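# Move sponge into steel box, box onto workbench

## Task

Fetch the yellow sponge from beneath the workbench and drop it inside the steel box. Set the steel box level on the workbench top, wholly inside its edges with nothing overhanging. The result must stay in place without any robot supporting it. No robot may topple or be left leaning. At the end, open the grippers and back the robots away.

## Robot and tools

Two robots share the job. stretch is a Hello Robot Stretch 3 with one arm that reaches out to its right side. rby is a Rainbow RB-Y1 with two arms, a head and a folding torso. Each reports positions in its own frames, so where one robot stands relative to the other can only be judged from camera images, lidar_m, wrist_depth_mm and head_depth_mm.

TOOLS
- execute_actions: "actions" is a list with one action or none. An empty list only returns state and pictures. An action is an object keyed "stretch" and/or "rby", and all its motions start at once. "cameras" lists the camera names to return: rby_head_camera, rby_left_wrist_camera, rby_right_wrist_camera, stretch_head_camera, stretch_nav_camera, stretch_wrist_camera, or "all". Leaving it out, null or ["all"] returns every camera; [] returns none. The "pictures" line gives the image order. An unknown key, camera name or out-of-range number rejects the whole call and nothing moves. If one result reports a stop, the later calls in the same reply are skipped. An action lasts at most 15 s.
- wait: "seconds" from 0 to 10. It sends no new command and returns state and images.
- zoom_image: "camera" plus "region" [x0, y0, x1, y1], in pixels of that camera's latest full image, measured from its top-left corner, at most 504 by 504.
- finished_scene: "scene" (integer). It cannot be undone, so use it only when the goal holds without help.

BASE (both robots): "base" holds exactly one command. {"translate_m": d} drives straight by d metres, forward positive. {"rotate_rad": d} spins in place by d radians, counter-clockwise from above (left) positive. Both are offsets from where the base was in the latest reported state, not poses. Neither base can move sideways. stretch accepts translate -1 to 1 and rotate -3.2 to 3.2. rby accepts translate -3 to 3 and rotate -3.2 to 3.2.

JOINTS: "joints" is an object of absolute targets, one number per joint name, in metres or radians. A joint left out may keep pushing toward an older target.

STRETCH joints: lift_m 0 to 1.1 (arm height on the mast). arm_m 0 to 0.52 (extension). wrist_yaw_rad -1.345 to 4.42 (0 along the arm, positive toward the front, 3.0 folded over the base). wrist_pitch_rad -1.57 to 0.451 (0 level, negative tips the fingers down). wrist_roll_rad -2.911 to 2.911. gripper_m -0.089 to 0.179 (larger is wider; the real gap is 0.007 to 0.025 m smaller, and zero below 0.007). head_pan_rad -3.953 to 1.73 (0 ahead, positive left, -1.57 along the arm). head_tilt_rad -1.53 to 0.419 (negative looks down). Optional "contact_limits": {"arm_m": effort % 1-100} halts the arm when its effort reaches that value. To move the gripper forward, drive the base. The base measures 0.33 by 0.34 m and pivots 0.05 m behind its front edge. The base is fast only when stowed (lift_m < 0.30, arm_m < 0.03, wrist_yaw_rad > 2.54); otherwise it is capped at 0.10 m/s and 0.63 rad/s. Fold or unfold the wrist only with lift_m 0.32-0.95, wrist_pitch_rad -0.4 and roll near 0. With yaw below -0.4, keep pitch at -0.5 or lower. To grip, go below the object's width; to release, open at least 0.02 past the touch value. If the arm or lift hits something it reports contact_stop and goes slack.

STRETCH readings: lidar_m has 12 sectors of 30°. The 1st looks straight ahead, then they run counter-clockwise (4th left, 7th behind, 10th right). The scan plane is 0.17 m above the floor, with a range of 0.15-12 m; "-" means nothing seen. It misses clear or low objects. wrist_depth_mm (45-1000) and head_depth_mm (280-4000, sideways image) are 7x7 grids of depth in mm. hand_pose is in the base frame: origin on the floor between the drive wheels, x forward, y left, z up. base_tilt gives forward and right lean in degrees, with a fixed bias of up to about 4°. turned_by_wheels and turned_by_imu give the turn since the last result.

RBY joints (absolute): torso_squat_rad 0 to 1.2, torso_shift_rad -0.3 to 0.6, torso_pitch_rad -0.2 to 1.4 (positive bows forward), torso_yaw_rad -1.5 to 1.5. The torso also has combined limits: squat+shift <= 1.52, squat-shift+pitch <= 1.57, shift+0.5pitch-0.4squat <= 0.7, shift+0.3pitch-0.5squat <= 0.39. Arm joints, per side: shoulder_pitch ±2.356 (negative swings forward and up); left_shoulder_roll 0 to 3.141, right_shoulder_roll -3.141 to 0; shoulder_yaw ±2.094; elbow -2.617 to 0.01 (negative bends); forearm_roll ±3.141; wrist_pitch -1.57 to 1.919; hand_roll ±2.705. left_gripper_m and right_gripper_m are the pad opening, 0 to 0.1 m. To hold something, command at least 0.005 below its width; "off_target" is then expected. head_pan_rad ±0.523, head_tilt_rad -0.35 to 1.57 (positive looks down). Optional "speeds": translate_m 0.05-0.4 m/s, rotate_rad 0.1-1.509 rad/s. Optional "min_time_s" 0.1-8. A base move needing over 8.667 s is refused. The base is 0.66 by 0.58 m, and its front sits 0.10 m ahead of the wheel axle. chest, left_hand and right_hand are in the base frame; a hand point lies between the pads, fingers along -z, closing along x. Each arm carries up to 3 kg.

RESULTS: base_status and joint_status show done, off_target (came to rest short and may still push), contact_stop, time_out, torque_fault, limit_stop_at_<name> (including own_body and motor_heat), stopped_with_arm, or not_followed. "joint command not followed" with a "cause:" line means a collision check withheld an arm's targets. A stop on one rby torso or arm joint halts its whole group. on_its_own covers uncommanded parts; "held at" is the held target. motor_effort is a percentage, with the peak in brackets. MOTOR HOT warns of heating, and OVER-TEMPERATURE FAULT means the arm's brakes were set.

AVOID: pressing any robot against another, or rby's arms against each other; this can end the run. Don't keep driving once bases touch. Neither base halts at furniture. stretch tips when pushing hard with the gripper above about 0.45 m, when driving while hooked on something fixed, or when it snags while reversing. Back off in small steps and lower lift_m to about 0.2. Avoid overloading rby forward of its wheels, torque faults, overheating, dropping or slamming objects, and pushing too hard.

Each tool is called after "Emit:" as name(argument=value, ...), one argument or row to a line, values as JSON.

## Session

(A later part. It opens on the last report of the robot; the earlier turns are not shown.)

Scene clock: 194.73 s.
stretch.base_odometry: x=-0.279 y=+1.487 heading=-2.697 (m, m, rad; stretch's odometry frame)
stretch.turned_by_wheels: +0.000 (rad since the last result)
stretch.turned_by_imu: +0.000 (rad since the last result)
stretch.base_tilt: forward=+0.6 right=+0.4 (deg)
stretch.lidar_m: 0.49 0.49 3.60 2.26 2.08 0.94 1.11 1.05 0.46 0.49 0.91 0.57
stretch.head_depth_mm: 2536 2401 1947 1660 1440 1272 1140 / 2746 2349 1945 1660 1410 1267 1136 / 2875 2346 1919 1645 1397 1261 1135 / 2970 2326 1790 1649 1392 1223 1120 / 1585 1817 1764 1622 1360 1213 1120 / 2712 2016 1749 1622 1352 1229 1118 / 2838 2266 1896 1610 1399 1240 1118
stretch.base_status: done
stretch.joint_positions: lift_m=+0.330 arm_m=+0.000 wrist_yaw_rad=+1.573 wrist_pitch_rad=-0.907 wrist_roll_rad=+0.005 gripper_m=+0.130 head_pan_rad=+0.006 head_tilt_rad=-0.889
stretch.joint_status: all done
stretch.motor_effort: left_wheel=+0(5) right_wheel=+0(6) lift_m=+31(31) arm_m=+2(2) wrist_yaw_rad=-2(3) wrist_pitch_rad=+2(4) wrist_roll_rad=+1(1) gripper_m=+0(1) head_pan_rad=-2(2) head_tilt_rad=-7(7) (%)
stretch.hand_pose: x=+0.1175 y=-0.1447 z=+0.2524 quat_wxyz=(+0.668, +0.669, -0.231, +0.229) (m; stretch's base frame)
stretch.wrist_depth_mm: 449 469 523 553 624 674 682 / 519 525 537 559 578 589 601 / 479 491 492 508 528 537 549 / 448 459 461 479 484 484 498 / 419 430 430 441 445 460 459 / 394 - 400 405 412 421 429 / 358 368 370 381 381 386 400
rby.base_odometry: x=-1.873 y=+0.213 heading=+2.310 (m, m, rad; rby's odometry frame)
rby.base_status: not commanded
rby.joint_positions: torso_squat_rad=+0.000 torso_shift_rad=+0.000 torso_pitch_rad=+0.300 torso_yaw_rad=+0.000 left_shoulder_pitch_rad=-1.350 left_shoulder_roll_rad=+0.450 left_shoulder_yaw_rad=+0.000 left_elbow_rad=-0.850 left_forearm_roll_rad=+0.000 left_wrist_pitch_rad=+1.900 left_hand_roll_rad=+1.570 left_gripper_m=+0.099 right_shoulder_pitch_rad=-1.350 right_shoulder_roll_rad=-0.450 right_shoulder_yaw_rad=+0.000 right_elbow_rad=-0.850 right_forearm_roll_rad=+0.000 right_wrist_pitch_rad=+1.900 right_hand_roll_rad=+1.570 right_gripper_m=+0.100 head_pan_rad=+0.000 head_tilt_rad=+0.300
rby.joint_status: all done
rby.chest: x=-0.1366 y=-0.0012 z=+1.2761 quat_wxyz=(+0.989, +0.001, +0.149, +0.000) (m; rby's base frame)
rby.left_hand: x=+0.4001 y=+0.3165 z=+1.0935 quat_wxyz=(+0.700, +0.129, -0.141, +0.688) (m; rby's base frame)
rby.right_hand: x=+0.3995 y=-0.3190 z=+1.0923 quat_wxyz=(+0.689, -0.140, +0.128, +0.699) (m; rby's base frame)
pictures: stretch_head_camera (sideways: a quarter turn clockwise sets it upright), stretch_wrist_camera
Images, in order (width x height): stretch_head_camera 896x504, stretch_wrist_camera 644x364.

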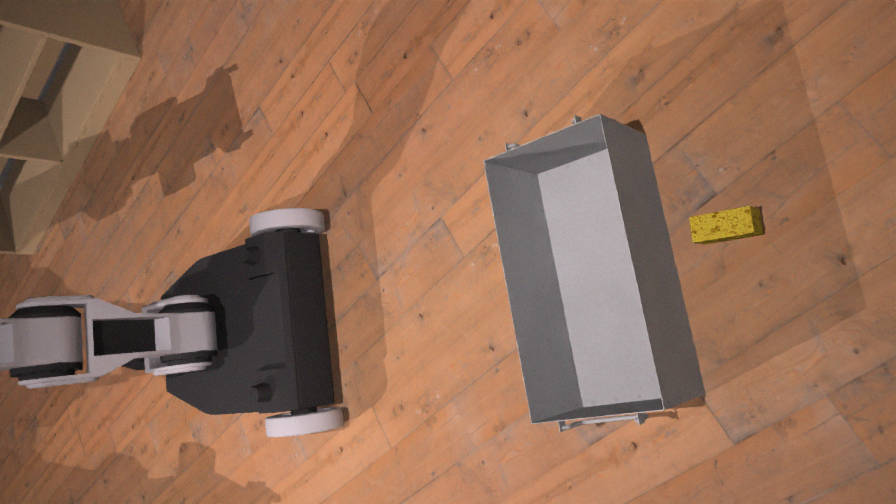

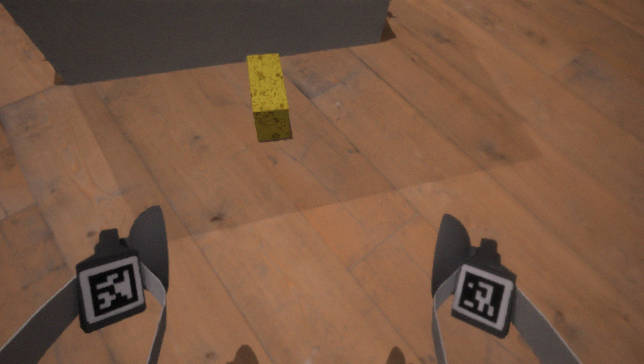

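Emit:
execute_actions(
  actions=[
    {"stretch":{"joints":{"wrist_yaw_rad":1.85,"wrist_pitch_rad":-0.6,"lift_m":0.075}},"rby":{"joints":{"left_shoulder_roll_rad":0.55,"right_shoulder_roll_rad":-0.55,"left_forearm_roll_rad":0.4,"right_forearm_roll_rad":-0.4}}},
  ],
  cameras=[],
)

Emit:
execute_actions(
  actions=[
    {"stretch":{"base":{"translate_m":0.22}}},
  ],
  cameras=["stretch_wrist_camera"],
)

Scene clock: 198.17 s.
stretch.base_odometry: x=-0.279 y=+1.487 heading=-2.697 (m, m, rad; stretch's odometry frame)
stretch.turned_by_wheels: +0.000 (rad since the last result)
stretch.turned_by_imu: +0.001 (rad since the last result)
stretch.base_tilt: forward=+0.4 right=+0.2 (deg)
stretch.lidar_m: 0.49 0.49 3.60 2.27 2.07 0.94 1.11 1.05 0.46 0.49 0.91 0.57
stretch.head_depth_mm: 2495 2398 1964 1661 1442 1266 1138 / 2726 2369 1955 1644 1406 1275 1132 / 2881 2339 1932 1653 1404 1260 1136 / 2950 2315 1807 1639 1388 1218 1122 / 1567 1801 1780 1621 1366 1217 1120 / 2705 1988 1758 1620 1360 1226 1108 / 2877 2275 1884 1602 1405 1246 1120
stretch.base_status: not commanded
stretch.joint_positions: lift_m=+0.129 arm_m=+0.000 wrist_yaw_rad=+1.848 wrist_pitch_rad=-0.583 wrist_roll_rad=+0.008 gripper_m=+0.130 head_pan_rad=+0.006 head_tilt_rad=-0.890
stretch.joint_status: lift_m contact_stop (moved -0.201 of -0.255); the others done
stretch.on_its_own: lift_m is slack since a contact_stop, until your next command for it (your +0.075 is given up)
stretch.motor_effort: left_wheel=+0(0) right_wheel=+0(0) lift_m=+41(88) arm_m=-1(2) wrist_yaw_rad=+1(3) wrist_pitch_rad=-6(14) wrist_roll_rad=+0(3) gripper_m=+0(0) head_pan_rad=-2(2) head_tilt_rad=-6(7) (%)
stretch.hand_pose: x=+0.1716 y=-0.0902 z=+0.1066 quat_wxyz=(+0.570, +0.665, -0.248, +0.415) (m; stretch's base frame)
stretch.wrist_depth_mm: 625 445 427 430 429 436 801 / 487 482 471 453 467 510 596 / 397 408 426 413 429 463 470 / 341 347 353 367 369 381 387 / 299 306 308 310 317 327 329 / 269 - 268 272 277 292 289 / 229 236 238 243 249 247 256
rby.base_odometry: x=-1.873 y=+0.213 heading=+2.310 (m, m, rad; rby's odometry frame)
rby.base_status: not commanded
rby.joint_positions: torso_squat_rad=+0.000 torso_shift_rad=+0.000 torso_pitch_rad=+0.300 torso_yaw_rad=+0.000 left_shoulder_pitch_rad=-1.350 left_shoulder_roll_rad=+0.550 left_shoulder_yaw_rad=+0.000 left_elbow_rad=-0.850 left_forearm_roll_rad=+0.400 left_wrist_pitch_rad=+1.900 left_hand_roll_rad=+1.570 left_gripper_m=+0.099 right_shoulder_pitch_rad=-1.350 right_shoulder_roll_rad=-0.550 right_shoulder_yaw_rad=+0.000 right_elbow_rad=-0.850 right_forearm_roll_rad=-0.400 right_wrist_pitch_rad=+1.900 right_hand_roll_rad=+1.570 right_gripper_m=+0.100 head_pan_rad=+0.000 head_tilt_rad=+0.300
rby.joint_status: all done
rby.chest: x=-0.1366 y=-0.0012 z=+1.2761 quat_wxyz=(+0.989, +0.001, +0.149, +0.000) (m; rby's base frame)
rby.left_hand: x=+0.3988 y=+0.2858 z=+1.0956 quat_wxyz=(+0.730, +0.013, -0.027, +0.683) (m; rby's base frame)
rby.right_hand: x=+0.3982 y=-0.2883 z=+1.0944 quat_wxyz=(+0.684, -0.026, +0.012, +0.729) (m; rby's base frame)
pictures: none
ARM HIT: stretch's arm struck its own base hard.
No camera images: the call's "cameras" was empty. Leave "cameras" out to get every camera's image.

not run: a stop came earlier in this reply.

Emit:
execute_actions(
  actions=[
    {"stretch":{"joints":{"lift_m":0.2,"wrist_yaw_rad":1.55},"base":{"rotate_rad":0.12}},"rby":{"joints":{"torso_squat_rad":1.1,"torso_shift_rad":0.3,"torso_pitch_rad":0.75,"left_shoulder_pitch_rad":-1.0,"right_shoulder_pitch_rad":-1.0,"left_shoulder_roll_rad":0.27,"right_shoulder_roll_rad":-0.27,"left_elbow_rad":-0.5,"right_elbow_rad":-0.5,"left_forearm_roll_rad":0.15,"right_forearm_roll_rad":-0.15,"left_wrist_pitch_rad":0.75,"right_wrist_pitch_rad":0.75}}},
  ],
  cameras=[],
)

Emit:
execute_actions(
  actions=[
    {"stretch":{"joints":{"lift_m":0.085},"base":{"translate_m":0.18}}},
  ],
  cameras=["stretch_wrist_camera","rby_head_camera"],
)

Scene clock: 203.77 s.
stretch.base_odometry: x=-0.279 y=+1.487 heading=-2.578 (m, m, rad; stretch's odometry frame)
stretch.turned_by_wheels: +0.120 (rad since the last result)
stretch.turned_by_imu: +0.119 (rad since the last result)
stretch.base_tilt: forward=+0.5 right=+0.3 (deg)
stretch.lidar_m: 0.49 0.49 3.12 2.16 2.08 0.95 1.11 1.05 0.46 0.54 2.58 0.54
stretch.head_depth_mm: 2712 2363 1953 1660 1434 1273 1137 / 1227 1339 1516 1664 1367 1240 1137 / 1259 2317 1796 1637 1388 1226 1133 / 1180 1512 1790 1624 1365 1222 1129 / 2668 1905 1747 1630 1350 1209 1120 / 2739 2124 1839 1619 1382 1239 1120 / 2901 2311 1881 1595 1400 1242 1119
stretch.base_status: done
stretch.joint_positions: lift_m=+0.200 arm_m=+0.000 wrist_yaw_rad=+1.553 wrist_pitch_rad=-0.611 wrist_roll_rad=+0.008 gripper_m=+0.130 head_pan_rad=+0.006 head_tilt_rad=-0.890
stretch.joint_status: all done
stretch.motor_effort: left_wheel=-2(6) right_wheel=+2(4) lift_m=+52(55) arm_m=+0(0) wrist_yaw_rad=-3(3) wrist_pitch_rad=+4(5) wrist_roll_rad=+0(0) gripper_m=+0(0) head_pan_rad=-2(3) head_tilt_rad=-8(7) (%)
stretch.hand_pose: x=+0.1746 y=-0.1487 z=+0.1715 quat_wxyz=(+0.629, +0.625, -0.334, +0.318) (m; stretch's base frame)
stretch.wrist_depth_mm: 380 389 413 430 451 887 939 / 424 427 453 481 514 686 705 / 476 476 493 508 532 566 581 / 416 432 438 420 459 467 483 / 370 382 376 385 393 408 415 / 334 - 338 343 347 366 366 / 289 296 300 306 313 310 323
rby.base_odometry: x=-1.873 y=+0.213 heading=+2.310 (m, m, rad; rby's odometry frame)
rby.base_status: not commanded
rby.joint_positions: torso_squat_rad=+1.100 torso_shift_rad=+0.300 torso_pitch_rad=+0.750 torso_yaw_rad=+0.000 left_shoulder_pitch_rad=-1.000 left_shoulder_roll_rad=+0.270 left_shoulder_yaw_rad=+0.000 left_elbow_rad=-0.500 left_forearm_roll_rad=+0.150 left_wrist_pitch_rad=+0.750 left_hand_roll_rad=+1.570 left_gripper_m=+0.099 right_shoulder_pitch_rad=-1.000 right_shoulder_roll_rad=-0.270 right_shoulder_yaw_rad=+0.000 right_elbow_rad=-0.500 right_forearm_roll_rad=-0.150 right_wrist_pitch_rad=+0.750 right_hand_roll_rad=+1.570 right_gripper_m=+0.100 head_pan_rad=+0.000 head_tilt_rad=+0.300
rby.joint_status: all done
rby.chest: x=+0.0768 y=-0.0007 z=+0.8102 quat_wxyz=(+0.930, +0.001, +0.366, +0.000) (m; rby's base frame)
rby.left_hand: x=+0.3767 y=+0.2582 z=+0.1699 quat_wxyz=(+0.757, +0.033, -0.023, +0.652) (m; rby's base frame)
rby.right_hand: x=+0.3760 y=-0.2586 z=+0.1692 quat_wxyz=(+0.654, -0.022, +0.032, +0.756) (m; rby's base frame)
pictures: none
No camera images: the call's "cameras" was empty. Leave "cameras" out to get every camera's image.

Scene clock: 206.67 s.
stretch.base_odometry: x=-0.432 y=+1.390 heading=-2.578 (m, m, rad; stretch's odometry frame)
stretch.turned_by_wheels: +0.000 (rad since the last result)
stretch.turned_by_imu: +0.001 (rad since the last result)
stretch.base_tilt: forward=+0.6 right=+0.2 (deg)
stretch.lidar_m: 0.31 0.31 3.24 2.26 2.18 1.09 1.27 0.64 0.56 0.74 2.49 0.35
stretch.head_depth_mm: 2655 2388 1937 1643 1428 1267 1134 / 1039 1166 1240 1597 1429 1211 1139 / 1026 2353 1688 1638 1448 1266 1110 / 996 1388 1424 1637 1410 1248 1120 / 1021 2123 1635 1583 1414 1259 1100 / 1029 1129 1211 1556 1407 1220 1120 / 2893 2286 1880 1612 1406 1241 1117
stretch.base_status: done
stretch.joint_positions: lift_m=+0.129 arm_m=+0.000 wrist_yaw_rad=+1.551 wrist_pitch_rad=-0.578 wrist_roll_rad=+0.008 gripper_m=+0.130 head_pan_rad=+0.006 head_tilt_rad=-0.890
stretch.joint_status: lift_m contact_stop (moved -0.071 of -0.115)
stretch.on_its_own: lift_m is slack since a contact_stop, until your next command for it (your +0.085 is given up)
stretch.motor_effort: left_wheel=-2(5) right_wheel=+2(6) lift_m=+41(88) arm_m=+0(0) wrist_yaw_rad=-2(3) wrist_pitch_rad=-7(13) wrist_roll_rad=+0(0) gripper_m=+1(0) head_pan_rad=-2(3) head_tilt_rad=-7(8) (%)
stretch.hand_pose: x=+0.1800 y=-0.1490 z=+0.1074 quat_wxyz=(+0.624, +0.620, -0.345, +0.328) (m; stretch's base frame)
stretch.wrist_depth_mm: 219 229 238 252 262 281 831 / 242 252 264 278 293 327 607 / 266 279 295 309 335 440 472 / 300 313 325 345 364 382 393 / 297 308 292 301 318 328 335 / 268 - 257 262 278 290 289 / 230 235 231 236 249 247 257
rby.base_odometry: x=-1.873 y=+0.213 heading=+2.310 (m, m, rad; rby's odometry frame)
rby.base_status: not commanded
rby.joint_positions: torso_squat_rad=+1.100 torso_shift_rad=+0.300 torso_pitch_rad=+0.750 torso_yaw_rad=+0.000 left_shoulder_pitch_rad=-1.000 left_shoulder_roll_rad=+0.270 left_shoulder_yaw_rad=+0.000 left_elbow_rad=-0.500 left_forearm_roll_rad=+0.150 left_wrist_pitch_rad=+0.750 left_hand_roll_rad=+1.570 left_gripper_m=+0.099 right_shoulder_pitch_rad=-1.000 right_shoulder_roll_rad=-0.270 right_shoulder_yaw_rad=+0.000 right_elbow_rad=-0.500 right_forearm_roll_rad=-0.150 right_wrist_pitch_rad=+0.750 right_hand_roll_rad=+1.570 right_gripper_m=+0.100 head_pan_rad=+0.000 head_tilt_rad=+0.300
rby.joint_status: not commanded
rby.chest: x=+0.0768 y=-0.0007 z=+0.8102 quat_wxyz=(+0.930, +0.001, +0.366, +0.000) (m; rby's base frame)
rby.left_hand: x=+0.3767 y=+0.2582 z=+0.1699 quat_wxyz=(+0.757, +0.033, -0.023, +0.652) (m; rby's base frame)
rby.right_hand: x=+0.3760 y=-0.2586 z=+0.1692 quat_wxyz=(+0.654, -0.022, +0.032, +0.756) (m; rby's base frame)
pictures: rby_head_camera, stretch_wrist_camera
ARM HIT: stretch's arm struck its own base hard.
Images, in order (width x height): rby_head_camera 896x504, stretch_wrist_camera 644x364.

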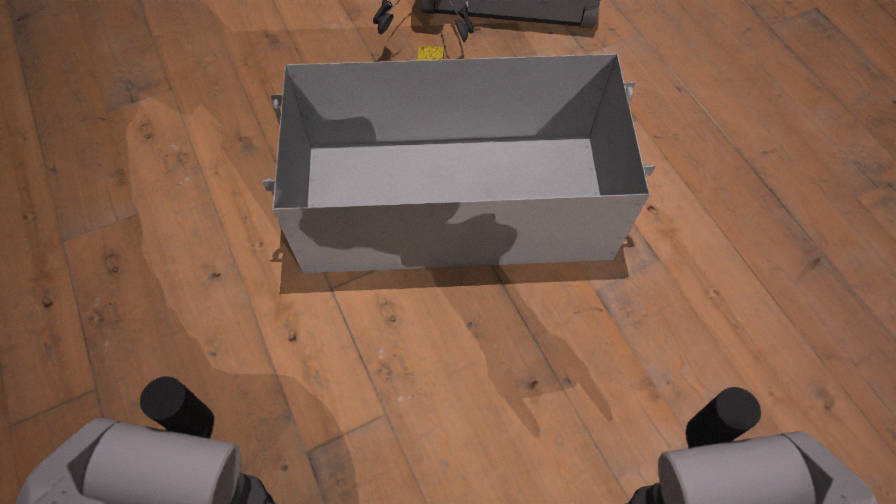

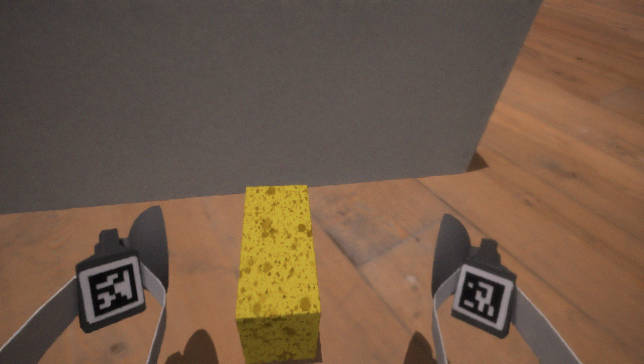

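Emit:
execute_actions(
  actions=[
    {"stretch":{"joints":{"lift_m":0.2,"wrist_pitch_rad":-1.1},"base":{"translate_m":0.08}}},
  ],
  cameras=[],
)

Emit:
execute_actions(
  actions=[
    {"stretch":{"joints":{"lift_m":0.145}},"rby":{"joints":{"left_shoulder_roll_rad":0.31,"right_shoulder_roll_rad":-0.31,"left_forearm_roll_rad":0.2,"right_forearm_roll_rad":-0.2,"left_elbow_rad":-0.7,"right_elbow_rad":-0.7,"left_wrist_pitch_rad":0.95,"right_wrist_pitch_rad":0.95}}},
  ],
  cameras=["stretch_wrist_camera","stretch_head_camera"],
)

Scene clock: 209.23 s.
stretch.base_odometry: x=-0.499 y=+1.348 heading=-2.578 (m, m, rad; stretch's odometry frame)
stretch.turned_by_wheels: +0.000 (rad since the last result)
stretch.turned_by_imu: +0.000 (rad since the last result)
stretch.base_tilt: forward=+0.6 right=+0.3 (deg)
stretch.lidar_m: 0.23 0.24 3.31 2.30 2.22 1.16 1.34 0.62 0.63 0.83 0.41 0.26
stretch.head_depth_mm: 2523 2349 1960 1660 1439 1270 1141 / 986 1101 1184 1363 1430 1227 1119 / 954 2294 1612 1640 1440 1243 1107 / 947 1322 1354 1643 1422 1214 1107 / 955 2240 1580 1586 1410 1216 1111 / 958 1062 1152 1326 1402 1225 1084 / 2894 2279 1907 1602 1408 1242 1114
stretch.base_status: done
stretch.joint_positions: lift_m=+0.200 arm_m=+0.000 wrist_yaw_rad=+1.544 wrist_pitch_rad=-1.082 wrist_roll_rad=+0.021 gripper_m=+0.130 head_pan_rad=+0.006 head_tilt_rad=-0.890
stretch.joint_status: all done
stretch.motor_effort: left_wheel=-2(4) right_wheel=+1(7) lift_m=+52(55) arm_m=+0(1) wrist_yaw_rad=+6(9) wrist_pitch_rad=-7(33) wrist_roll_rad=-6(13) gripper_m=+1(1) head_pan_rad=-2(2) head_tilt_rad=-7(7) (%)
stretch.hand_pose: x=+0.0776 y=-0.1479 z=+0.1008 quat_wxyz=(+0.687, +0.685, -0.187, +0.154) (m; stretch's base frame)
stretch.wrist_depth_mm: 235 245 259 278 297 341 349 / 282 294 301 315 323 327 333 / 288 292 289 296 303 312 316 / 274 277 271 280 291 294 299 / 261 265 262 266 272 281 283 / 251 - 255 259 261 269 270 / - - - - 249 250 257
rby.base_odometry: x=-1.873 y=+0.213 heading=+2.310 (m, m, rad; rby's odometry frame)
rby.base_status: not commanded
rby.joint_positions: torso_squat_rad=+1.100 torso_shift_rad=+0.300 torso_pitch_rad=+0.750 torso_yaw_rad=+0.000 left_shoulder_pitch_rad=-1.000 left_shoulder_roll_rad=+0.270 left_shoulder_yaw_rad=+0.000 left_elbow_rad=-0.500 left_forearm_roll_rad=+0.150 left_wrist_pitch_rad=+0.750 left_hand_roll_rad=+1.570 left_gripper_m=+0.099 right_shoulder_pitch_rad=-1.000 right_shoulder_roll_rad=-0.270 right_shoulder_yaw_rad=+0.000 right_elbow_rad=-0.500 right_forearm_roll_rad=-0.150 right_wrist_pitch_rad=+0.750 right_hand_roll_rad=+1.570 right_gripper_m=+0.100 head_pan_rad=+0.000 head_tilt_rad=+0.300
rby.joint_status: not commanded
rby.chest: x=+0.0768 y=-0.0007 z=+0.8102 quat_wxyz=(+0.930, +0.001, +0.366, +0.000) (m; rby's base frame)
rby.left_hand: x=+0.3767 y=+0.2582 z=+0.1699 quat_wxyz=(+0.757, +0.033, -0.023, +0.652) (m; rby's base frame)
rby.right_hand: x=+0.3760 y=-0.2586 z=+0.1692 quat_wxyz=(+0.654, -0.022, +0.032, +0.756) (m; rby's base frame)
pictures: none
No camera images: the call's "cameras" was empty. Leave "cameras" out to get every camera's image.

Scene clock: 210.17 s.
stretch.base_odometry: x=-0.499 y=+1.348 heading=-2.578 (m, m, rad; stretch's odometry frame)
stretch.turned_by_wheels: +0.000 (rad since the last result)
stretch.turned_by_imu: +0.000 (rad since the last result)
stretch.base_tilt: forward=+0.4 right=+0.3 (deg)
stretch.lidar_m: 0.23 0.24 3.30 2.31 2.23 1.17 1.33 0.62 0.63 0.83 0.41 0.26
stretch.head_depth_mm: 2568 2303 1951 1667 1449 1270 1139 / 994 1104 1193 1283 1446 1230 1114 / 957 2286 1616 1651 1428 1246 1108 / 943 1318 1356 1630 1425 1216 1109 / 957 2250 1586 1630 1426 1211 1105 / 955 1052 1115 1268 1420 1218 1089 / 2901 2267 1891 1622 1400 1242 1112
stretch.base_status: not commanded
stretch.joint_positions: lift_m=+0.165 arm_m=+0.000 wrist_yaw_rad=+1.541 wrist_pitch_rad=-1.027 wrist_roll_rad=+0.045 gripper_m=+0.130 head_pan_rad=+0.006 head_tilt_rad=-0.890
stretch.joint_status: lift_m contact_stop (moved -0.035 of -0.055)
stretch.on_its_own: lift_m is slack since a contact_stop, until your next command for it (your +0.145 is given up); wrist_pitch_rad is at rest, and its effort (-26) is outside its rest range (-20 to +32)
stretch.motor_effort: left_wheel=-2(3) right_wheel=+1(2) lift_m=+41(47) arm_m=+0(1) wrist_yaw_rad=+8(9) wrist_pitch_rad=-26(30) wrist_roll_rad=-16(17) gripper_m=-1(1) head_pan_rad=-3(3) head_tilt_rad=-7(7) (%)
stretch.hand_pose: x=+0.0904 y=-0.1486 z=+0.0719 quat_wxyz=(+0.680, +0.682, -0.215, +0.164) (m; stretch's base frame)
stretch.wrist_depth_mm: 213 225 242 259 277 312 330 / 253 268 278 292 301 300 307 / 267 269 205 273 278 284 285 / 253 252 195 253 262 266 266 / 237 241 237 185 248 252 252 / 227 227 227 230 233 239 237 / 210 216 218 221 221 221 225
rby.base_odometry: x=-1.873 y=+0.213 heading=+2.310 (m, m, rad; rby's odometry frame)
rby.base_status: not commanded
rby.joint_positions: torso_squat_rad=+1.100 torso_shift_rad=+0.300 torso_pitch_rad=+0.750 torso_yaw_rad=+0.000 left_shoulder_pitch_rad=-1.000 left_shoulder_roll_rad=+0.310 left_shoulder_yaw_rad=+0.000 left_elbow_rad=-0.700 left_forearm_roll_rad=+0.200 left_wrist_pitch_rad=+0.950 left_hand_roll_rad=+1.570 left_gripper_m=+0.099 right_shoulder_pitch_rad=-1.000 right_shoulder_roll_rad=-0.310 right_shoulder_yaw_rad=+0.000 right_elbow_rad=-0.700 right_forearm_roll_rad=-0.200 right_wrist_pitch_rad=+0.950 right_hand_roll_rad=+1.570 right_gripper_m=+0.100 head_pan_rad=+0.000 head_tilt_rad=+0.300
rby.joint_status: all done
rby.chest: x=+0.0768 y=-0.0007 z=+0.8102 quat_wxyz=(+0.931, +0.001, +0.366, +0.000) (m; rby's base frame)
rby.left_hand: x=+0.4184 y=+0.2559 z=+0.2059 quat_wxyz=(+0.752, +0.025, -0.016, +0.659) (m; rby's base frame)
rby.right_hand: x=+0.4178 y=-0.2564 z=+0.2053 quat_wxyz=(+0.660, -0.015, +0.024, +0.751) (m; rby's base frame)
pictures: stretch_head_camera (sideways: a quarter turn clockwise sets it upright), stretch_wrist_camera
Images, in order (width x height): stretch_head_camera 896x504, stretch_wrist_camera 644x364.

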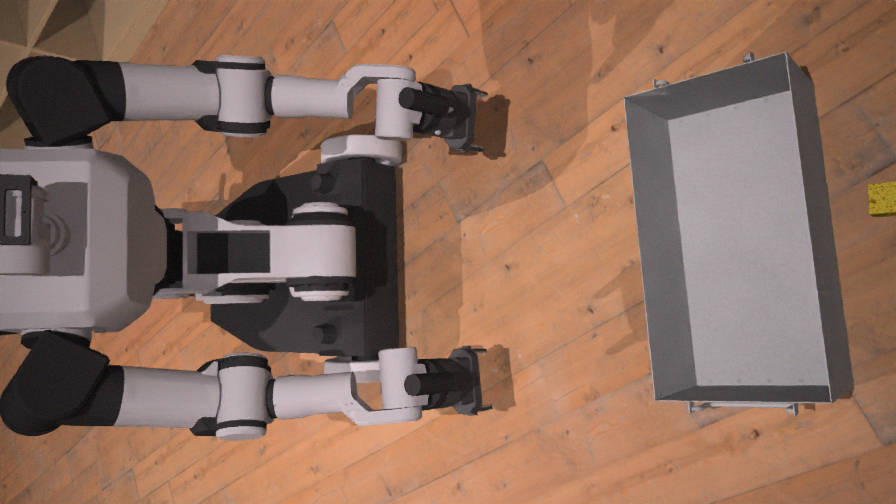

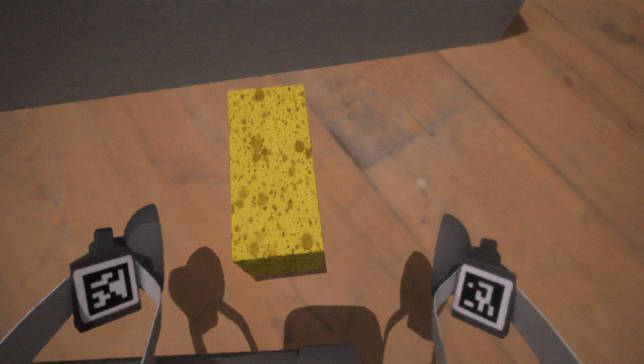

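Emit:
execute_actions(
  actions=[
    {"stretch":{"joints":{"lift_m":0.25},"base":{"translate_m":-0.3}}},
  ],
  cameras=[],
)

Emit:
execute_actions(
  actions=[
    {"stretch":{"joints":{"arm_m":0.15,"wrist_pitch_rad":-0.6,"wrist_yaw_rad":1.57},"base":{"rotate_rad":0.38}}},
  ],
  cameras=[],
)

Emit:
execute_actions(
  actions=[
    {"stretch":{"joints":{"lift_m":0.075},"base":{"translate_m":0.1}}},
  ],
  cameras=["stretch_wrist_camera"],
)

Scene clock: 215.00 s.
stretch.base_odometry: x=-0.246 y=+1.508 heading=-2.578 (m, m, rad; stretch's odometry frame)
stretch.turned_by_wheels: +0.000 (rad since the last result)
stretch.turned_by_imu: +0.000 (rad since the last result)
stretch.base_tilt: forward=+0.5 right=+0.3 (deg)
stretch.lidar_m: 0.53 0.53 3.09 2.14 2.06 0.91 1.07 1.02 0.45 0.49 2.61 0.58
stretch.head_depth_mm: 2770 2410 1949 1665 1437 1262 1143 / 1264 1323 1459 1646 1355 1261 1131 / 1508 2271 1824 1651 1421 1247 1126 / 1248 1521 1770 1623 1385 1259 1135 / 2662 1894 1783 1639 1395 1230 1125 / 2723 2088 1813 1608 1392 1249 1115 / 2877 2275 1879 1607 1396 1236 1110
stretch.base_status: done
stretch.joint_positions: lift_m=+0.250 arm_m=+0.000 wrist_yaw_rad=+1.547 wrist_pitch_rad=-1.104 wrist_roll_rad=+0.012 gripper_m=+0.130 head_pan_rad=+0.006 head_tilt_rad=-0.890
stretch.joint_status: all done
stretch.motor_effort: left_wheel=-2(6) right_wheel=+2(2) lift_m=+52(54) arm_m=+0(0) wrist_yaw_rad=+2(8) wrist_pitch_rad=+2(26) wrist_roll_rad=-2(16) gripper_m=+1(0) head_pan_rad=-2(2) head_tilt_rad=-7(7) (%)
stretch.hand_pose: x=+0.0724 y=-0.1474 z=+0.1487 quat_wxyz=(+0.689, +0.687, -0.176, +0.151) (m; stretch's base frame)
stretch.wrist_depth_mm: 366 378 383 383 398 402 411 / 350 358 363 369 377 378 390 / 335 335 340 350 351 363 366 / 319 325 328 333 341 344 352 / 300 311 316 321 326 331 335 / 294 - 301 304 307 318 316 / - - - - 296 298 304
rby.base_odometry: x=-1.873 y=+0.213 heading=+2.310 (m, m, rad; rby's odometry frame)
rby.base_status: not commanded
rby.joint_positions: torso_squat_rad=+1.100 torso_shift_rad=+0.300 torso_pitch_rad=+0.750 torso_yaw_rad=+0.000 left_shoulder_pitch_rad=-1.000 left_shoulder_roll_rad=+0.310 left_shoulder_yaw_rad=+0.000 left_elbow_rad=-0.700 left_forearm_roll_rad=+0.200 left_wrist_pitch_rad=+0.950 left_hand_roll_rad=+1.570 left_gripper_m=+0.099 right_shoulder_pitch_rad=-1.000 right_shoulder_roll_rad=-0.310 right_shoulder_yaw_rad=+0.000 right_elbow_rad=-0.700 right_forearm_roll_rad=-0.200 right_wrist_pitch_rad=+0.950 right_hand_roll_rad=+1.570 right_gripper_m=+0.100 head_pan_rad=+0.000 head_tilt_rad=+0.300
rby.joint_status: not commanded
rby.chest: x=+0.0768 y=-0.0007 z=+0.8102 quat_wxyz=(+0.931, +0.001, +0.366, +0.000) (m; rby's base frame)
rby.left_hand: x=+0.4184 y=+0.2559 z=+0.2059 quat_wxyz=(+0.752, +0.025, -0.016, +0.659) (m; rby's base frame)
rby.right_hand: x=+0.4178 y=-0.2564 z=+0.2053 quat_wxyz=(+0.660, -0.015, +0.024, +0.751) (m; rby's base frame)
pictures: none
No camera images: the call's "cameras" was empty. Leave "cameras" out to get every camera's image.

Scene clock: 217.37 s.
stretch.base_odometry: x=-0.246 y=+1.508 heading=-2.198 (m, m, rad; stretch's odometry frame)
stretch.turned_by_wheels: +0.380 (rad since the last result)
stretch.turned_by_imu: +0.375 (rad since the last result)
stretch.base_tilt: forward=+0.5 right=+0.3 (deg)
stretch.lidar_m: 0.53 3.74 2.27 2.03 0.94 1.06 1.02 0.46 0.44 0.82 0.64 0.53
stretch.head_depth_mm: 1214 1816 1705 1651 1362 1223 1136 / 2774 1283 1742 1653 1370 1228 1135 / 2968 2380 1783 1640 1386 1232 1132 / 2998 2338 1923 1638 1396 1238 1124 / 2952 2340 1899 1621 1414 1252 1119 / 2893 2285 1891 1612 1414 1246 1122 / 2849 2284 1890 1594 1403 1239 1114
stretch.base_status: done
stretch.joint_positions: lift_m=+0.250 arm_m=+0.150 wrist_yaw_rad=+1.568 wrist_pitch_rad=-0.618 wrist_roll_rad=+0.012 gripper_m=+0.130 head_pan_rad=+0.006 head_tilt_rad=-0.890
stretch.joint_status: all done
stretch.motor_effort: left_wheel=-2(6) right_wheel=+2(5) lift_m=+52(52) arm_m=+3(3) wrist_yaw_rad=+1(2) wrist_pitch_rad=+6(5) wrist_roll_rad=-2(2) gripper_m=+0(0) head_pan_rad=-2(2) head_tilt_rad=-7(6) (%)
stretch.hand_pose: x=+0.1736 y=-0.2953 z=+0.2203 quat_wxyz=(+0.627, +0.630, -0.329, +0.320) (m; stretch's base frame)
stretch.wrist_depth_mm: 845 441 431 612 601 587 - / 680 494 457 431 401 396 818 / 576 536 510 475 452 616 658 / 486 500 493 489 498 540 541 / 427 443 432 431 455 467 474 / 389 - 391 395 401 418 410 / 334 345 349 355 358 353 371
rby.base_odometry: x=-1.873 y=+0.213 heading=+2.310 (m, m, rad; rby's odometry frame)
rby.base_status: not commanded
rby.joint_positions: torso_squat_rad=+1.100 torso_shift_rad=+0.300 torso_pitch_rad=+0.750 torso_yaw_rad=+0.000 left_shoulder_pitch_rad=-1.000 left_shoulder_roll_rad=+0.310 left_shoulder_yaw_rad=+0.000 left_elbow_rad=-0.700 left_forearm_roll_rad=+0.200 left_wrist_pitch_rad=+0.950 left_hand_roll_rad=+1.570 left_gripper_m=+0.099 right_shoulder_pitch_rad=-1.000 right_shoulder_roll_rad=-0.310 right_shoulder_yaw_rad=+0.000 right_elbow_rad=-0.700 right_forearm_roll_rad=-0.200 right_wrist_pitch_rad=+0.950 right_hand_roll_rad=+1.570 right_gripper_m=+0.100 head_pan_rad=+0.000 head_tilt_rad=+0.300
rby.joint_status: not commanded
rby.chest: x=+0.0768 y=-0.0007 z=+0.8102 quat_wxyz=(+0.931, +0.001, +0.366, +0.000) (m; rby's base frame)
rby.left_hand: x=+0.4184 y=+0.2559 z=+0.2059 quat_wxyz=(+0.752, +0.025, -0.016, +0.659) (m; rby's base frame)
rby.right_hand: x=+0.4178 y=-0.2564 z=+0.2053 quat_wxyz=(+0.660, -0.015, +0.024, +0.751) (m; rby's base frame)
pictures: none
No camera images: the call's "cameras" was empty. Leave "cameras" out to get every camera's image.

Scene clock: 219.80 s.
stretch.base_odometry: x=-0.304 y=+1.427 heading=-2.198 (m, m, rad; stretch's odometry frame)
stretch.turned_by_wheels: +0.000 (rad since the last result)
stretch.turned_by_imu: +0.000 (rad since the last result)
stretch.base_tilt: forward=+0.7 right=+0.4 (deg)
stretch.lidar_m: 0.43 3.76 2.32 2.04 0.96 1.08 1.12 0.52 0.55 0.96 0.52 0.43
stretch.head_depth_mm: 1095 1939 1634 1656 1446 1268 1139 / 2902 1221 1678 1635 1357 1257 1114 / 3000 2335 1890 1616 1353 1227 1130 / 3006 2355 1912 1644 1417 1238 1130 / 2911 2295 1901 1622 1412 1246 1121 / 2915 2305 1901 1628 1406 1252 1115 / 2893 2284 1898 1612 1394 1254 1107
stretch.base_status: done
stretch.joint_positions: lift_m=+0.075 arm_m=+0.150 wrist_yaw_rad=+1.568 wrist_pitch_rad=-0.617 wrist_roll_rad=+0.012 gripper_m=+0.130 head_pan_rad=+0.006 head_tilt_rad=-0.890
stretch.joint_status: all done
stretch.motor_effort: left_wheel=-2(3) right_wheel=+2(8) lift_m=+31(45) arm_m=+3(4) wrist_yaw_rad=+2(1) wrist_pitch_rad=+6(6) wrist_roll_rad=-2(2) gripper_m=+0(1) head_pan_rad=-2(2) head_tilt_rad=-7(7) (%)
stretch.hand_pose: x=+0.1736 y=-0.2953 z=+0.0461 quat_wxyz=(+0.627, +0.630, -0.329, +0.320) (m; stretch's base frame)
stretch.wrist_depth_mm: 342 324 304 287 272 260 249 / 356 345 343 307 302 286 288 / 295 302 295 222 319 312 329 / 252 257 203 241 272 277 284 / 222 229 224 226 238 242 245 / 200 - 202 204 207 217 214 / 174 177 180 184 185 184 193
rby.base_odometry: x=-1.873 y=+0.213 heading=+2.310 (m, m, rad; rby's odometry frame)
rby.base_status: not commanded
rby.joint_positions: torso_squat_rad=+1.100 torso_shift_rad=+0.300 torso_pitch_rad=+0.750 torso_yaw_rad=+0.000 left_shoulder_pitch_rad=-1.000 left_shoulder_roll_rad=+0.310 left_shoulder_yaw_rad=+0.000 left_elbow_rad=-0.700 left_forearm_roll_rad=+0.200 left_wrist_pitch_rad=+0.950 left_hand_roll_rad=+1.570 left_gripper_m=+0.099 right_shoulder_pitch_rad=-1.000 right_shoulder_roll_rad=-0.310 right_shoulder_yaw_rad=+0.000 right_elbow_rad=-0.700 right_forearm_roll_rad=-0.200 right_wrist_pitch_rad=+0.950 right_hand_roll_rad=+1.570 right_gripper_m=+0.100 head_pan_rad=+0.000 head_tilt_rad=+0.300
rby.joint_status: not commanded
rby.chest: x=+0.0768 y=-0.0007 z=+0.8102 quat_wxyz=(+0.931, +0.001, +0.366, +0.000) (m; rby's base frame)
rby.left_hand: x=+0.4184 y=+0.2559 z=+0.2059 quat_wxyz=(+0.752, +0.025, -0.016, +0.659) (m; rby's base frame)
rby.right_hand: x=+0.4178 y=-0.2564 z=+0.2053 quat_wxyz=(+0.660, -0.015, +0.024, +0.751) (m; rby's base frame)
pictures: stretch_wrist_camera
Images, in order (width x height): stretch_wrist_camera 644x364.

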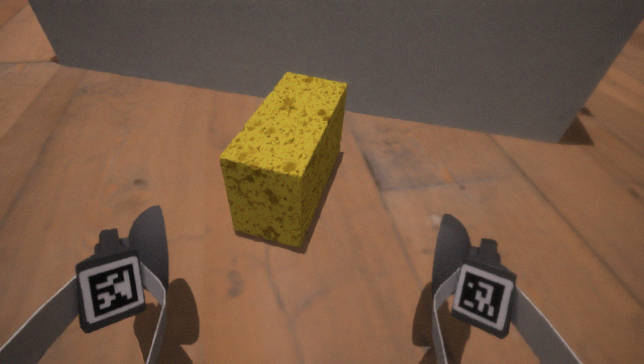

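Emit:
execute_actions(
  actions=[
    {"stretch":{"joints":{"arm_m":0.135},"base":{"translate_m":0.075}}},
  ],
  cameras=[],
)

Emit:
execute_actions(
  actions=[
    {"stretch":{"joints":{"gripper_m":0.015}}},
  ],
  cameras=[],
)

Emit:
execute_actions(
  actions=[
    {"stretch":{"joints":{"lift_m":0.42}}},
  ],
  cameras=["stretch_wrist_camera","stretch_head_camera"],
)

Scene clock: 221.80 s.
stretch.base_odometry: x=-0.348 y=+1.366 heading=-2.198 (m, m, rad; stretch's odometry frame)
stretch.turned_by_wheels: +0.000 (rad since the last result)
stretch.turned_by_imu: +0.000 (rad since the last result)
stretch.base_tilt: forward=+0.8 right=+0.4 (deg)
stretch.lidar_m: 0.36 3.77 2.34 2.06 1.01 1.10 1.19 0.58 0.64 2.57 0.43 0.36
stretch.head_depth_mm: 1024 1963 1591 1644 1437 1247 1115 / 3034 1161 1615 1615 1430 1267 1094 / 2942 2351 1935 1587 1422 1257 1133 / 2960 2321 1937 1628 1411 1246 1123 / 2953 2331 1908 1622 1415 1249 1121 / 2892 2279 1914 1623 1414 1251 1126 / 2897 2298 1872 1609 1410 1236 1117
stretch.base_status: done
stretch.joint_positions: lift_m=+0.075 arm_m=+0.135 wrist_yaw_rad=+1.568 wrist_pitch_rad=-0.617 wrist_roll_rad=+0.012 gripper_m=+0.130 head_pan_rad=+0.006 head_tilt_rad=-0.890
stretch.joint_status: all done
stretch.motor_effort: left_wheel=-2(3) right_wheel=+2(5) lift_m=+30(31) arm_m=-3(4) wrist_yaw_rad=+1(2) wrist_pitch_rad=+6(6) wrist_roll_rad=-2(2) gripper_m=+0(0) head_pan_rad=-2(3) head_tilt_rad=-7(7) (%)
stretch.hand_pose: x=+0.1736 y=-0.2809 z=+0.0461 quat_wxyz=(+0.627, +0.630, -0.329, +0.320) (m; stretch's base frame)
stretch.wrist_depth_mm: 260 246 231 219 208 198 190 / 296 276 257 244 232 218 209 / 293 296 290 266 256 245 230 / 253 256 261 175 268 268 259 / 221 230 221 153 237 241 244 / 200 - 140 137 207 217 215 / 175 178 176 158 186 184 191
rby.base_odometry: x=-1.873 y=+0.213 heading=+2.310 (m, m, rad; rby's odometry frame)
rby.base_status: not commanded
rby.joint_positions: torso_squat_rad=+1.100 torso_shift_rad=+0.300 torso_pitch_rad=+0.750 torso_yaw_rad=+0.000 left_shoulder_pitch_rad=-1.000 left_shoulder_roll_rad=+0.310 left_shoulder_yaw_rad=+0.000 left_elbow_rad=-0.700 left_forearm_roll_rad=+0.200 left_wrist_pitch_rad=+0.950 left_hand_roll_rad=+1.570 left_gripper_m=+0.099 right_shoulder_pitch_rad=-1.000 right_shoulder_roll_rad=-0.310 right_shoulder_yaw_rad=+0.000 right_elbow_rad=-0.700 right_forearm_roll_rad=-0.200 right_wrist_pitch_rad=+0.950 right_hand_roll_rad=+1.570 right_gripper_m=+0.100 head_pan_rad=+0.000 head_tilt_rad=+0.300
rby.joint_status: not commanded
rby.chest: x=+0.0768 y=-0.0007 z=+0.8102 quat_wxyz=(+0.931, +0.001, +0.366, +0.000) (m; rby's base frame)
rby.left_hand: x=+0.4184 y=+0.2559 z=+0.2059 quat_wxyz=(+0.752, +0.025, -0.016, +0.659) (m; rby's base frame)
rby.right_hand: x=+0.4178 y=-0.2564 z=+0.2053 quat_wxyz=(+0.660, -0.015, +0.024, +0.751) (m; rby's base frame)
pictures: none
No camera images: the call's "cameras" was empty. Leave "cameras" out to get every camera's image.

Scene clock: 223.43 s.
stretch.base_odometry: x=-0.348 y=+1.366 heading=-2.198 (m, m, rad; stretch's odometry frame)
stretch.turned_by_wheels: +0.000 (rad since the last result)
stretch.turned_by_imu: +0.000 (rad since the last result)
stretch.base_tilt: forward=+0.7 right=+0.2 (deg)
stretch.lidar_m: 0.36 3.79 2.34 2.06 1.01 1.10 1.19 0.58 0.64 2.57 0.43 0.36
stretch.head_depth_mm: 1023 1957 1579 1651 1446 1253 1107 / 3027 1157 1603 1621 1437 1267 1096 / 3028 2364 1923 1570 1435 1259 1137 / 2955 2316 1916 1637 1422 1251 1127 / 2969 2319 1909 1632 1420 1248 1125 / 2928 2286 1920 1605 1396 1244 1114 / 2880 2307 1894 1617 1406 1241 1115
stretch.base_status: not commanded
stretch.joint_positions: lift_m=+0.075 arm_m=+0.135 wrist_yaw_rad=+1.568 wrist_pitch_rad=-0.617 wrist_roll_rad=+0.012 gripper_m=+0.016 head_pan_rad=+0.006 head_tilt_rad=-0.890
stretch.joint_status: all done
stretch.motor_effort: left_wheel=-2(2) right_wheel=+2(2) lift_m=+30(30) arm_m=-3(4) wrist_yaw_rad=+2(1) wrist_pitch_rad=+6(6) wrist_roll_rad=-2(2) gripper_m=-16(100) head_pan_rad=-2(2) head_tilt_rad=-6(6) (%)
stretch.hand_pose: x=+0.1736 y=-0.2809 z=+0.0461 quat_wxyz=(+0.627, +0.630, -0.329, +0.320) (m; stretch's base frame)
stretch.wrist_depth_mm: 258 244 232 219 207 201 190 / 294 277 261 246 231 221 208 / 295 299 289 265 258 241 229 / 251 258 263 175 270 267 258 / 219 223 228 150 242 241 246 / 195 201 133 133 - 211 215 / 176 179 173 144 184 191 192
rby.base_odometry: x=-1.873 y=+0.213 heading=+2.310 (m, m, rad; rby's odometry frame)
rby.base_status: not commanded
rby.joint_positions: torso_squat_rad=+1.100 torso_shift_rad=+0.300 torso_pitch_rad=+0.750 torso_yaw_rad=+0.000 left_shoulder_pitch_rad=-1.000 left_shoulder_roll_rad=+0.310 left_shoulder_yaw_rad=+0.000 left_elbow_rad=-0.700 left_forearm_roll_rad=+0.200 left_wrist_pitch_rad=+0.950 left_hand_roll_rad=+1.570 left_gripper_m=+0.099 right_shoulder_pitch_rad=-1.000 right_shoulder_roll_rad=-0.310 right_shoulder_yaw_rad=+0.000 right_elbow_rad=-0.700 right_forearm_roll_rad=-0.200 right_wrist_pitch_rad=+0.950 right_hand_roll_rad=+1.570 right_gripper_m=+0.100 head_pan_rad=+0.000 head_tilt_rad=+0.300
rby.joint_status: not commanded
rby.chest: x=+0.0768 y=-0.0007 z=+0.8102 quat_wxyz=(+0.931, +0.001, +0.366, +0.000) (m; rby's base frame)
rby.left_hand: x=+0.4184 y=+0.2559 z=+0.2059 quat_wxyz=(+0.752, +0.025, -0.016, +0.659) (m; rby's base frame)
rby.right_hand: x=+0.4178 y=-0.2564 z=+0.2053 quat_wxyz=(+0.660, -0.015, +0.024, +0.751) (m; rby's base frame)
pictures: none
No camera images: the call's "cameras" was empty. Leave "cameras" out to get every camera's image.

Scene clock: 227.40 s.
stretch.base_odometry: x=-0.348 y=+1.366 heading=-2.198 (m, m, rad; stretch's odometry frame)
stretch.turned_by_wheels: +0.000 (rad since the last result)
stretch.turned_by_imu: +0.001 (rad since the last result)
stretch.base_tilt: forward=+0.6 right=+0.3 (deg)
stretch.lidar_m: 0.36 3.78 2.33 2.05 1.02 1.10 1.19 0.58 0.64 2.57 0.43 0.36
stretch.head_depth_mm: 1025 1919 1605 1627 1442 1252 795 / 3046 1154 1607 1623 1440 1259 1108 / 2940 2324 1912 1576 1417 1257 1129 / 2968 2332 1911 1635 1426 1247 1121 / 2945 2309 1899 1612 1425 1253 1124 / 2891 2298 1894 1626 1410 1243 1124 / 2869 2287 1900 1619 1400 1235 1108
stretch.base_status: not commanded
stretch.joint_positions: lift_m=+0.420 arm_m=+0.135 wrist_yaw_rad=+1.568 wrist_pitch_rad=-0.617 wrist_roll_rad=+0.012 gripper_m=+0.016 head_pan_rad=+0.006 head_tilt_rad=-0.890
stretch.joint_status: all done
stretch.motor_effort: left_wheel=-2(2) right_wheel=+2(2) lift_m=+52(54) arm_m=-4(3) wrist_yaw_rad=+1(2) wrist_pitch_rad=+6(6) wrist_roll_rad=-2(2) gripper_m=-16(15) head_pan_rad=-2(2) head_tilt_rad=-7(7) (%)
stretch.hand_pose: x=+0.1736 y=-0.2809 z=+0.3904 quat_wxyz=(+0.627, +0.630, -0.329, +0.320) (m; stretch's base frame)
stretch.wrist_depth_mm: - - - - - 720 - / 992 - - - - - - / 821 842 620 580 898 951 953 / 718 556 693 175 632 636 795 / 616 462 405 151 667 584 685 / 549 537 133 132 - 424 612 / 502 508 486 144 513 526 535
rby.base_odometry: x=-1.873 y=+0.213 heading=+2.310 (m, m, rad; rby's odometry frame)
rby.base_status: not commanded
rby.joint_positions: torso_squat_rad=+1.100 torso_shift_rad=+0.300 torso_pitch_rad=+0.750 torso_yaw_rad=+0.000 left_shoulder_pitch_rad=-1.000 left_shoulder_roll_rad=+0.310 left_shoulder_yaw_rad=+0.000 left_elbow_rad=-0.700 left_forearm_roll_rad=+0.200 left_wrist_pitch_rad=+0.950 left_hand_roll_rad=+1.570 left_gripper_m=+0.099 right_shoulder_pitch_rad=-1.000 right_shoulder_roll_rad=-0.310 right_shoulder_yaw_rad=+0.000 right_elbow_rad=-0.700 right_forearm_roll_rad=-0.200 right_wrist_pitch_rad=+0.950 right_hand_roll_rad=+1.570 right_gripper_m=+0.100 head_pan_rad=+0.000 head_tilt_rad=+0.300
rby.joint_status: not commanded
rby.chest: x=+0.0768 y=-0.0007 z=+0.8102 quat_wxyz=(+0.931, +0.001, +0.366, +0.000) (m; rby's base frame)
rby.left_hand: x=+0.4184 y=+0.2559 z=+0.2059 quat_wxyz=(+0.752, +0.025, -0.016, +0.659) (m; rby's base frame)
rby.right_hand: x=+0.4178 y=-0.2564 z=+0.2053 quat_wxyz=(+0.660, -0.015, +0.024, +0.751) (m; rby's base frame)
pictures: stretch_head_camera (sideways: a quarter turn clockwise sets it upright), stretch_wrist_camera
Images, in order (width x height): stretch_head_camera 896x504, stretch_wrist_camera 644x364.

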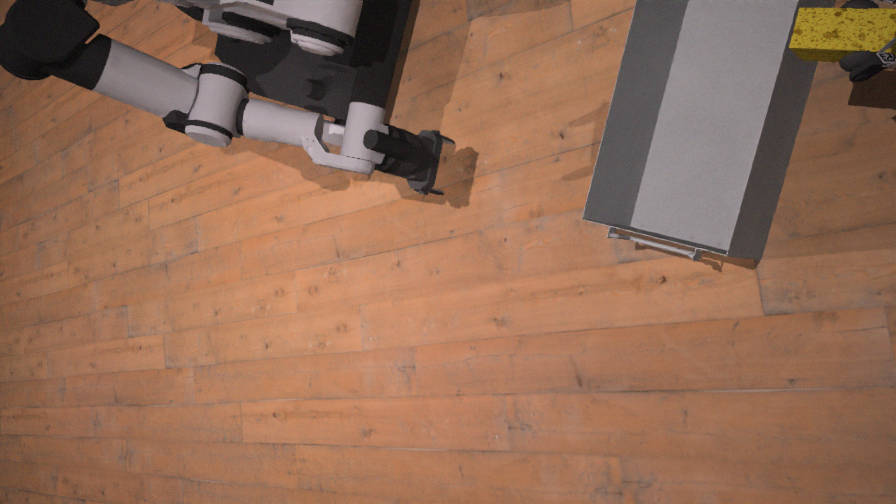

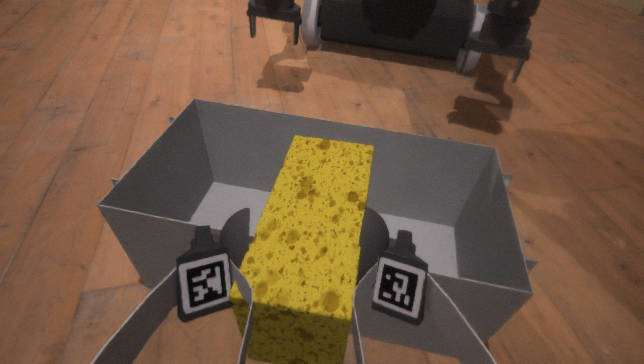

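Emit:
execute_actions(
  actions=[
    {"stretch":{"base":{"translate_m":0.17},"joints":{"wrist_pitch_rad":-0.25,"lift_m":0.34}}},
  ],
  cameras=["stretch_wrist_camera","rby_head_camera"],
)

Scene clock: 230.73 s.
stretch.base_odometry: x=-0.448 y=+1.229 heading=-2.198 (m, m, rad; stretch's odometry frame)
stretch.turned_by_wheels: +0.000 (rad since the last result)
stretch.turned_by_imu: +0.001 (rad since the last result)
stretch.base_tilt: forward=+0.6 right=+0.2 (deg)
stretch.lidar_m: 0.19 3.84 2.37 2.09 2.13 1.13 1.35 0.73 0.84 0.43 0.23 0.19
stretch.head_depth_mm: 951 1008 1544 1546 1439 1267 800 / 3080 2267 1086 1523 1435 1268 1134 / 3055 2334 1940 1576 1442 1216 1126 / 2990 2325 1926 1628 1415 1258 1111 / 2944 2288 1912 1623 1413 1259 1128 / 2878 2305 1915 1615 1402 1243 1119 / 2862 2292 1888 1621 1406 1231 1114
stretch.base_status: done
stretch.joint_positions: lift_m=+0.340 arm_m=+0.135 wrist_yaw_rad=+1.568 wrist_pitch_rad=-0.273 wrist_roll_rad=+0.012 gripper_m=+0.016 head_pan_rad=+0.006 head_tilt_rad=-0.890
stretch.joint_status: all done
stretch.motor_effort: left_wheel=-2(4) right_wheel=+2(7) lift_m=+31(46) arm_m=-4(3) wrist_yaw_rad=+1(2) wrist_pitch_rad=+8(8) wrist_roll_rad=-2(2) gripper_m=-16(16) head_pan_rad=-2(2) head_tilt_rad=-6(7) (%)
stretch.hand_pose: x=+0.2189 y=-0.2810 z=+0.3867 quat_wxyz=(+0.562, +0.565, -0.431, +0.423) (m; stretch's base frame)
stretch.wrist_depth_mm: - - - - 926 - - / - - - - 822 - 508 / - - - - - 968 - / - - - 175 - 635 - / 808 833 864 151 936 910 925 / 668 444 132 133 - 735 755 / 551 464 459 144 406 379 615
rby.base_odometry: x=-1.873 y=+0.213 heading=+2.310 (m, m, rad; rby's odometry frame)
rby.base_status: not commanded
rby.joint_positions: torso_squat_rad=+1.100 torso_shift_rad=+0.300 torso_pitch_rad=+0.750 torso_yaw_rad=+0.000 left_shoulder_pitch_rad=-1.000 left_shoulder_roll_rad=+0.310 left_shoulder_yaw_rad=+0.000 left_elbow_rad=-0.700 left_forearm_roll_rad=+0.200 left_wrist_pitch_rad=+0.950 left_hand_roll_rad=+1.570 left_gripper_m=+0.099 right_shoulder_pitch_rad=-1.000 right_shoulder_roll_rad=-0.310 right_shoulder_yaw_rad=+0.000 right_elbow_rad=-0.700 right_forearm_roll_rad=-0.200 right_wrist_pitch_rad=+0.950 right_hand_roll_rad=+1.570 right_gripper_m=+0.100 head_pan_rad=+0.000 head_tilt_rad=+0.300
rby.joint_status: not commanded
rby.chest: x=+0.0768 y=-0.0007 z=+0.8102 quat_wxyz=(+0.931, +0.001, +0.366, +0.000) (m; rby's base frame)
rby.left_hand: x=+0.4184 y=+0.2559 z=+0.2059 quat_wxyz=(+0.752, +0.025, -0.016, +0.659) (m; rby's base frame)
rby.right_hand: x=+0.4178 y=-0.2564 z=+0.2053 quat_wxyz=(+0.660, -0.015, +0.024, +0.751) (m; rby's base frame)
pictures: rby_head_camera, stretch_wrist_camera
Images, in order (width x height): rby_head_camera 896x504, stretch_wrist_camera 644x364.

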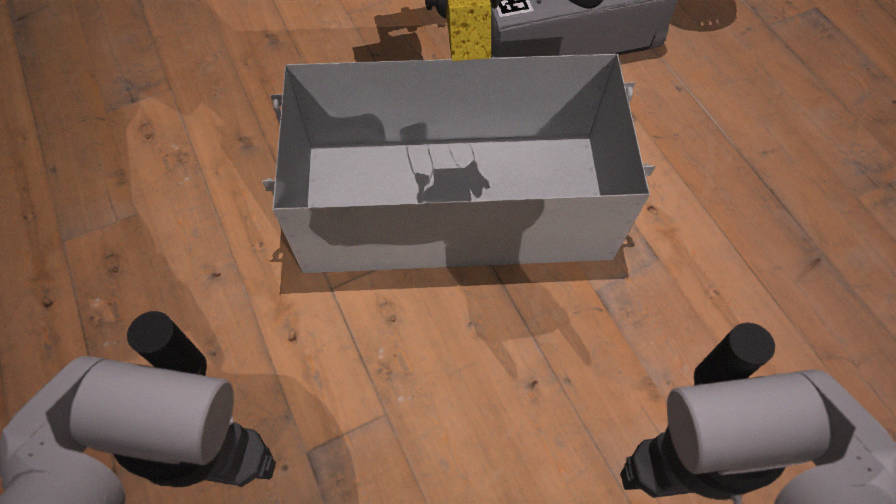

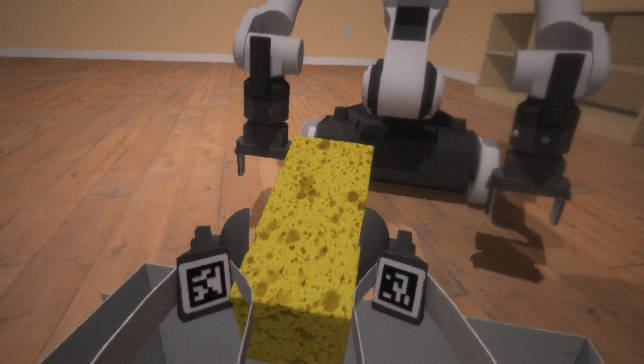

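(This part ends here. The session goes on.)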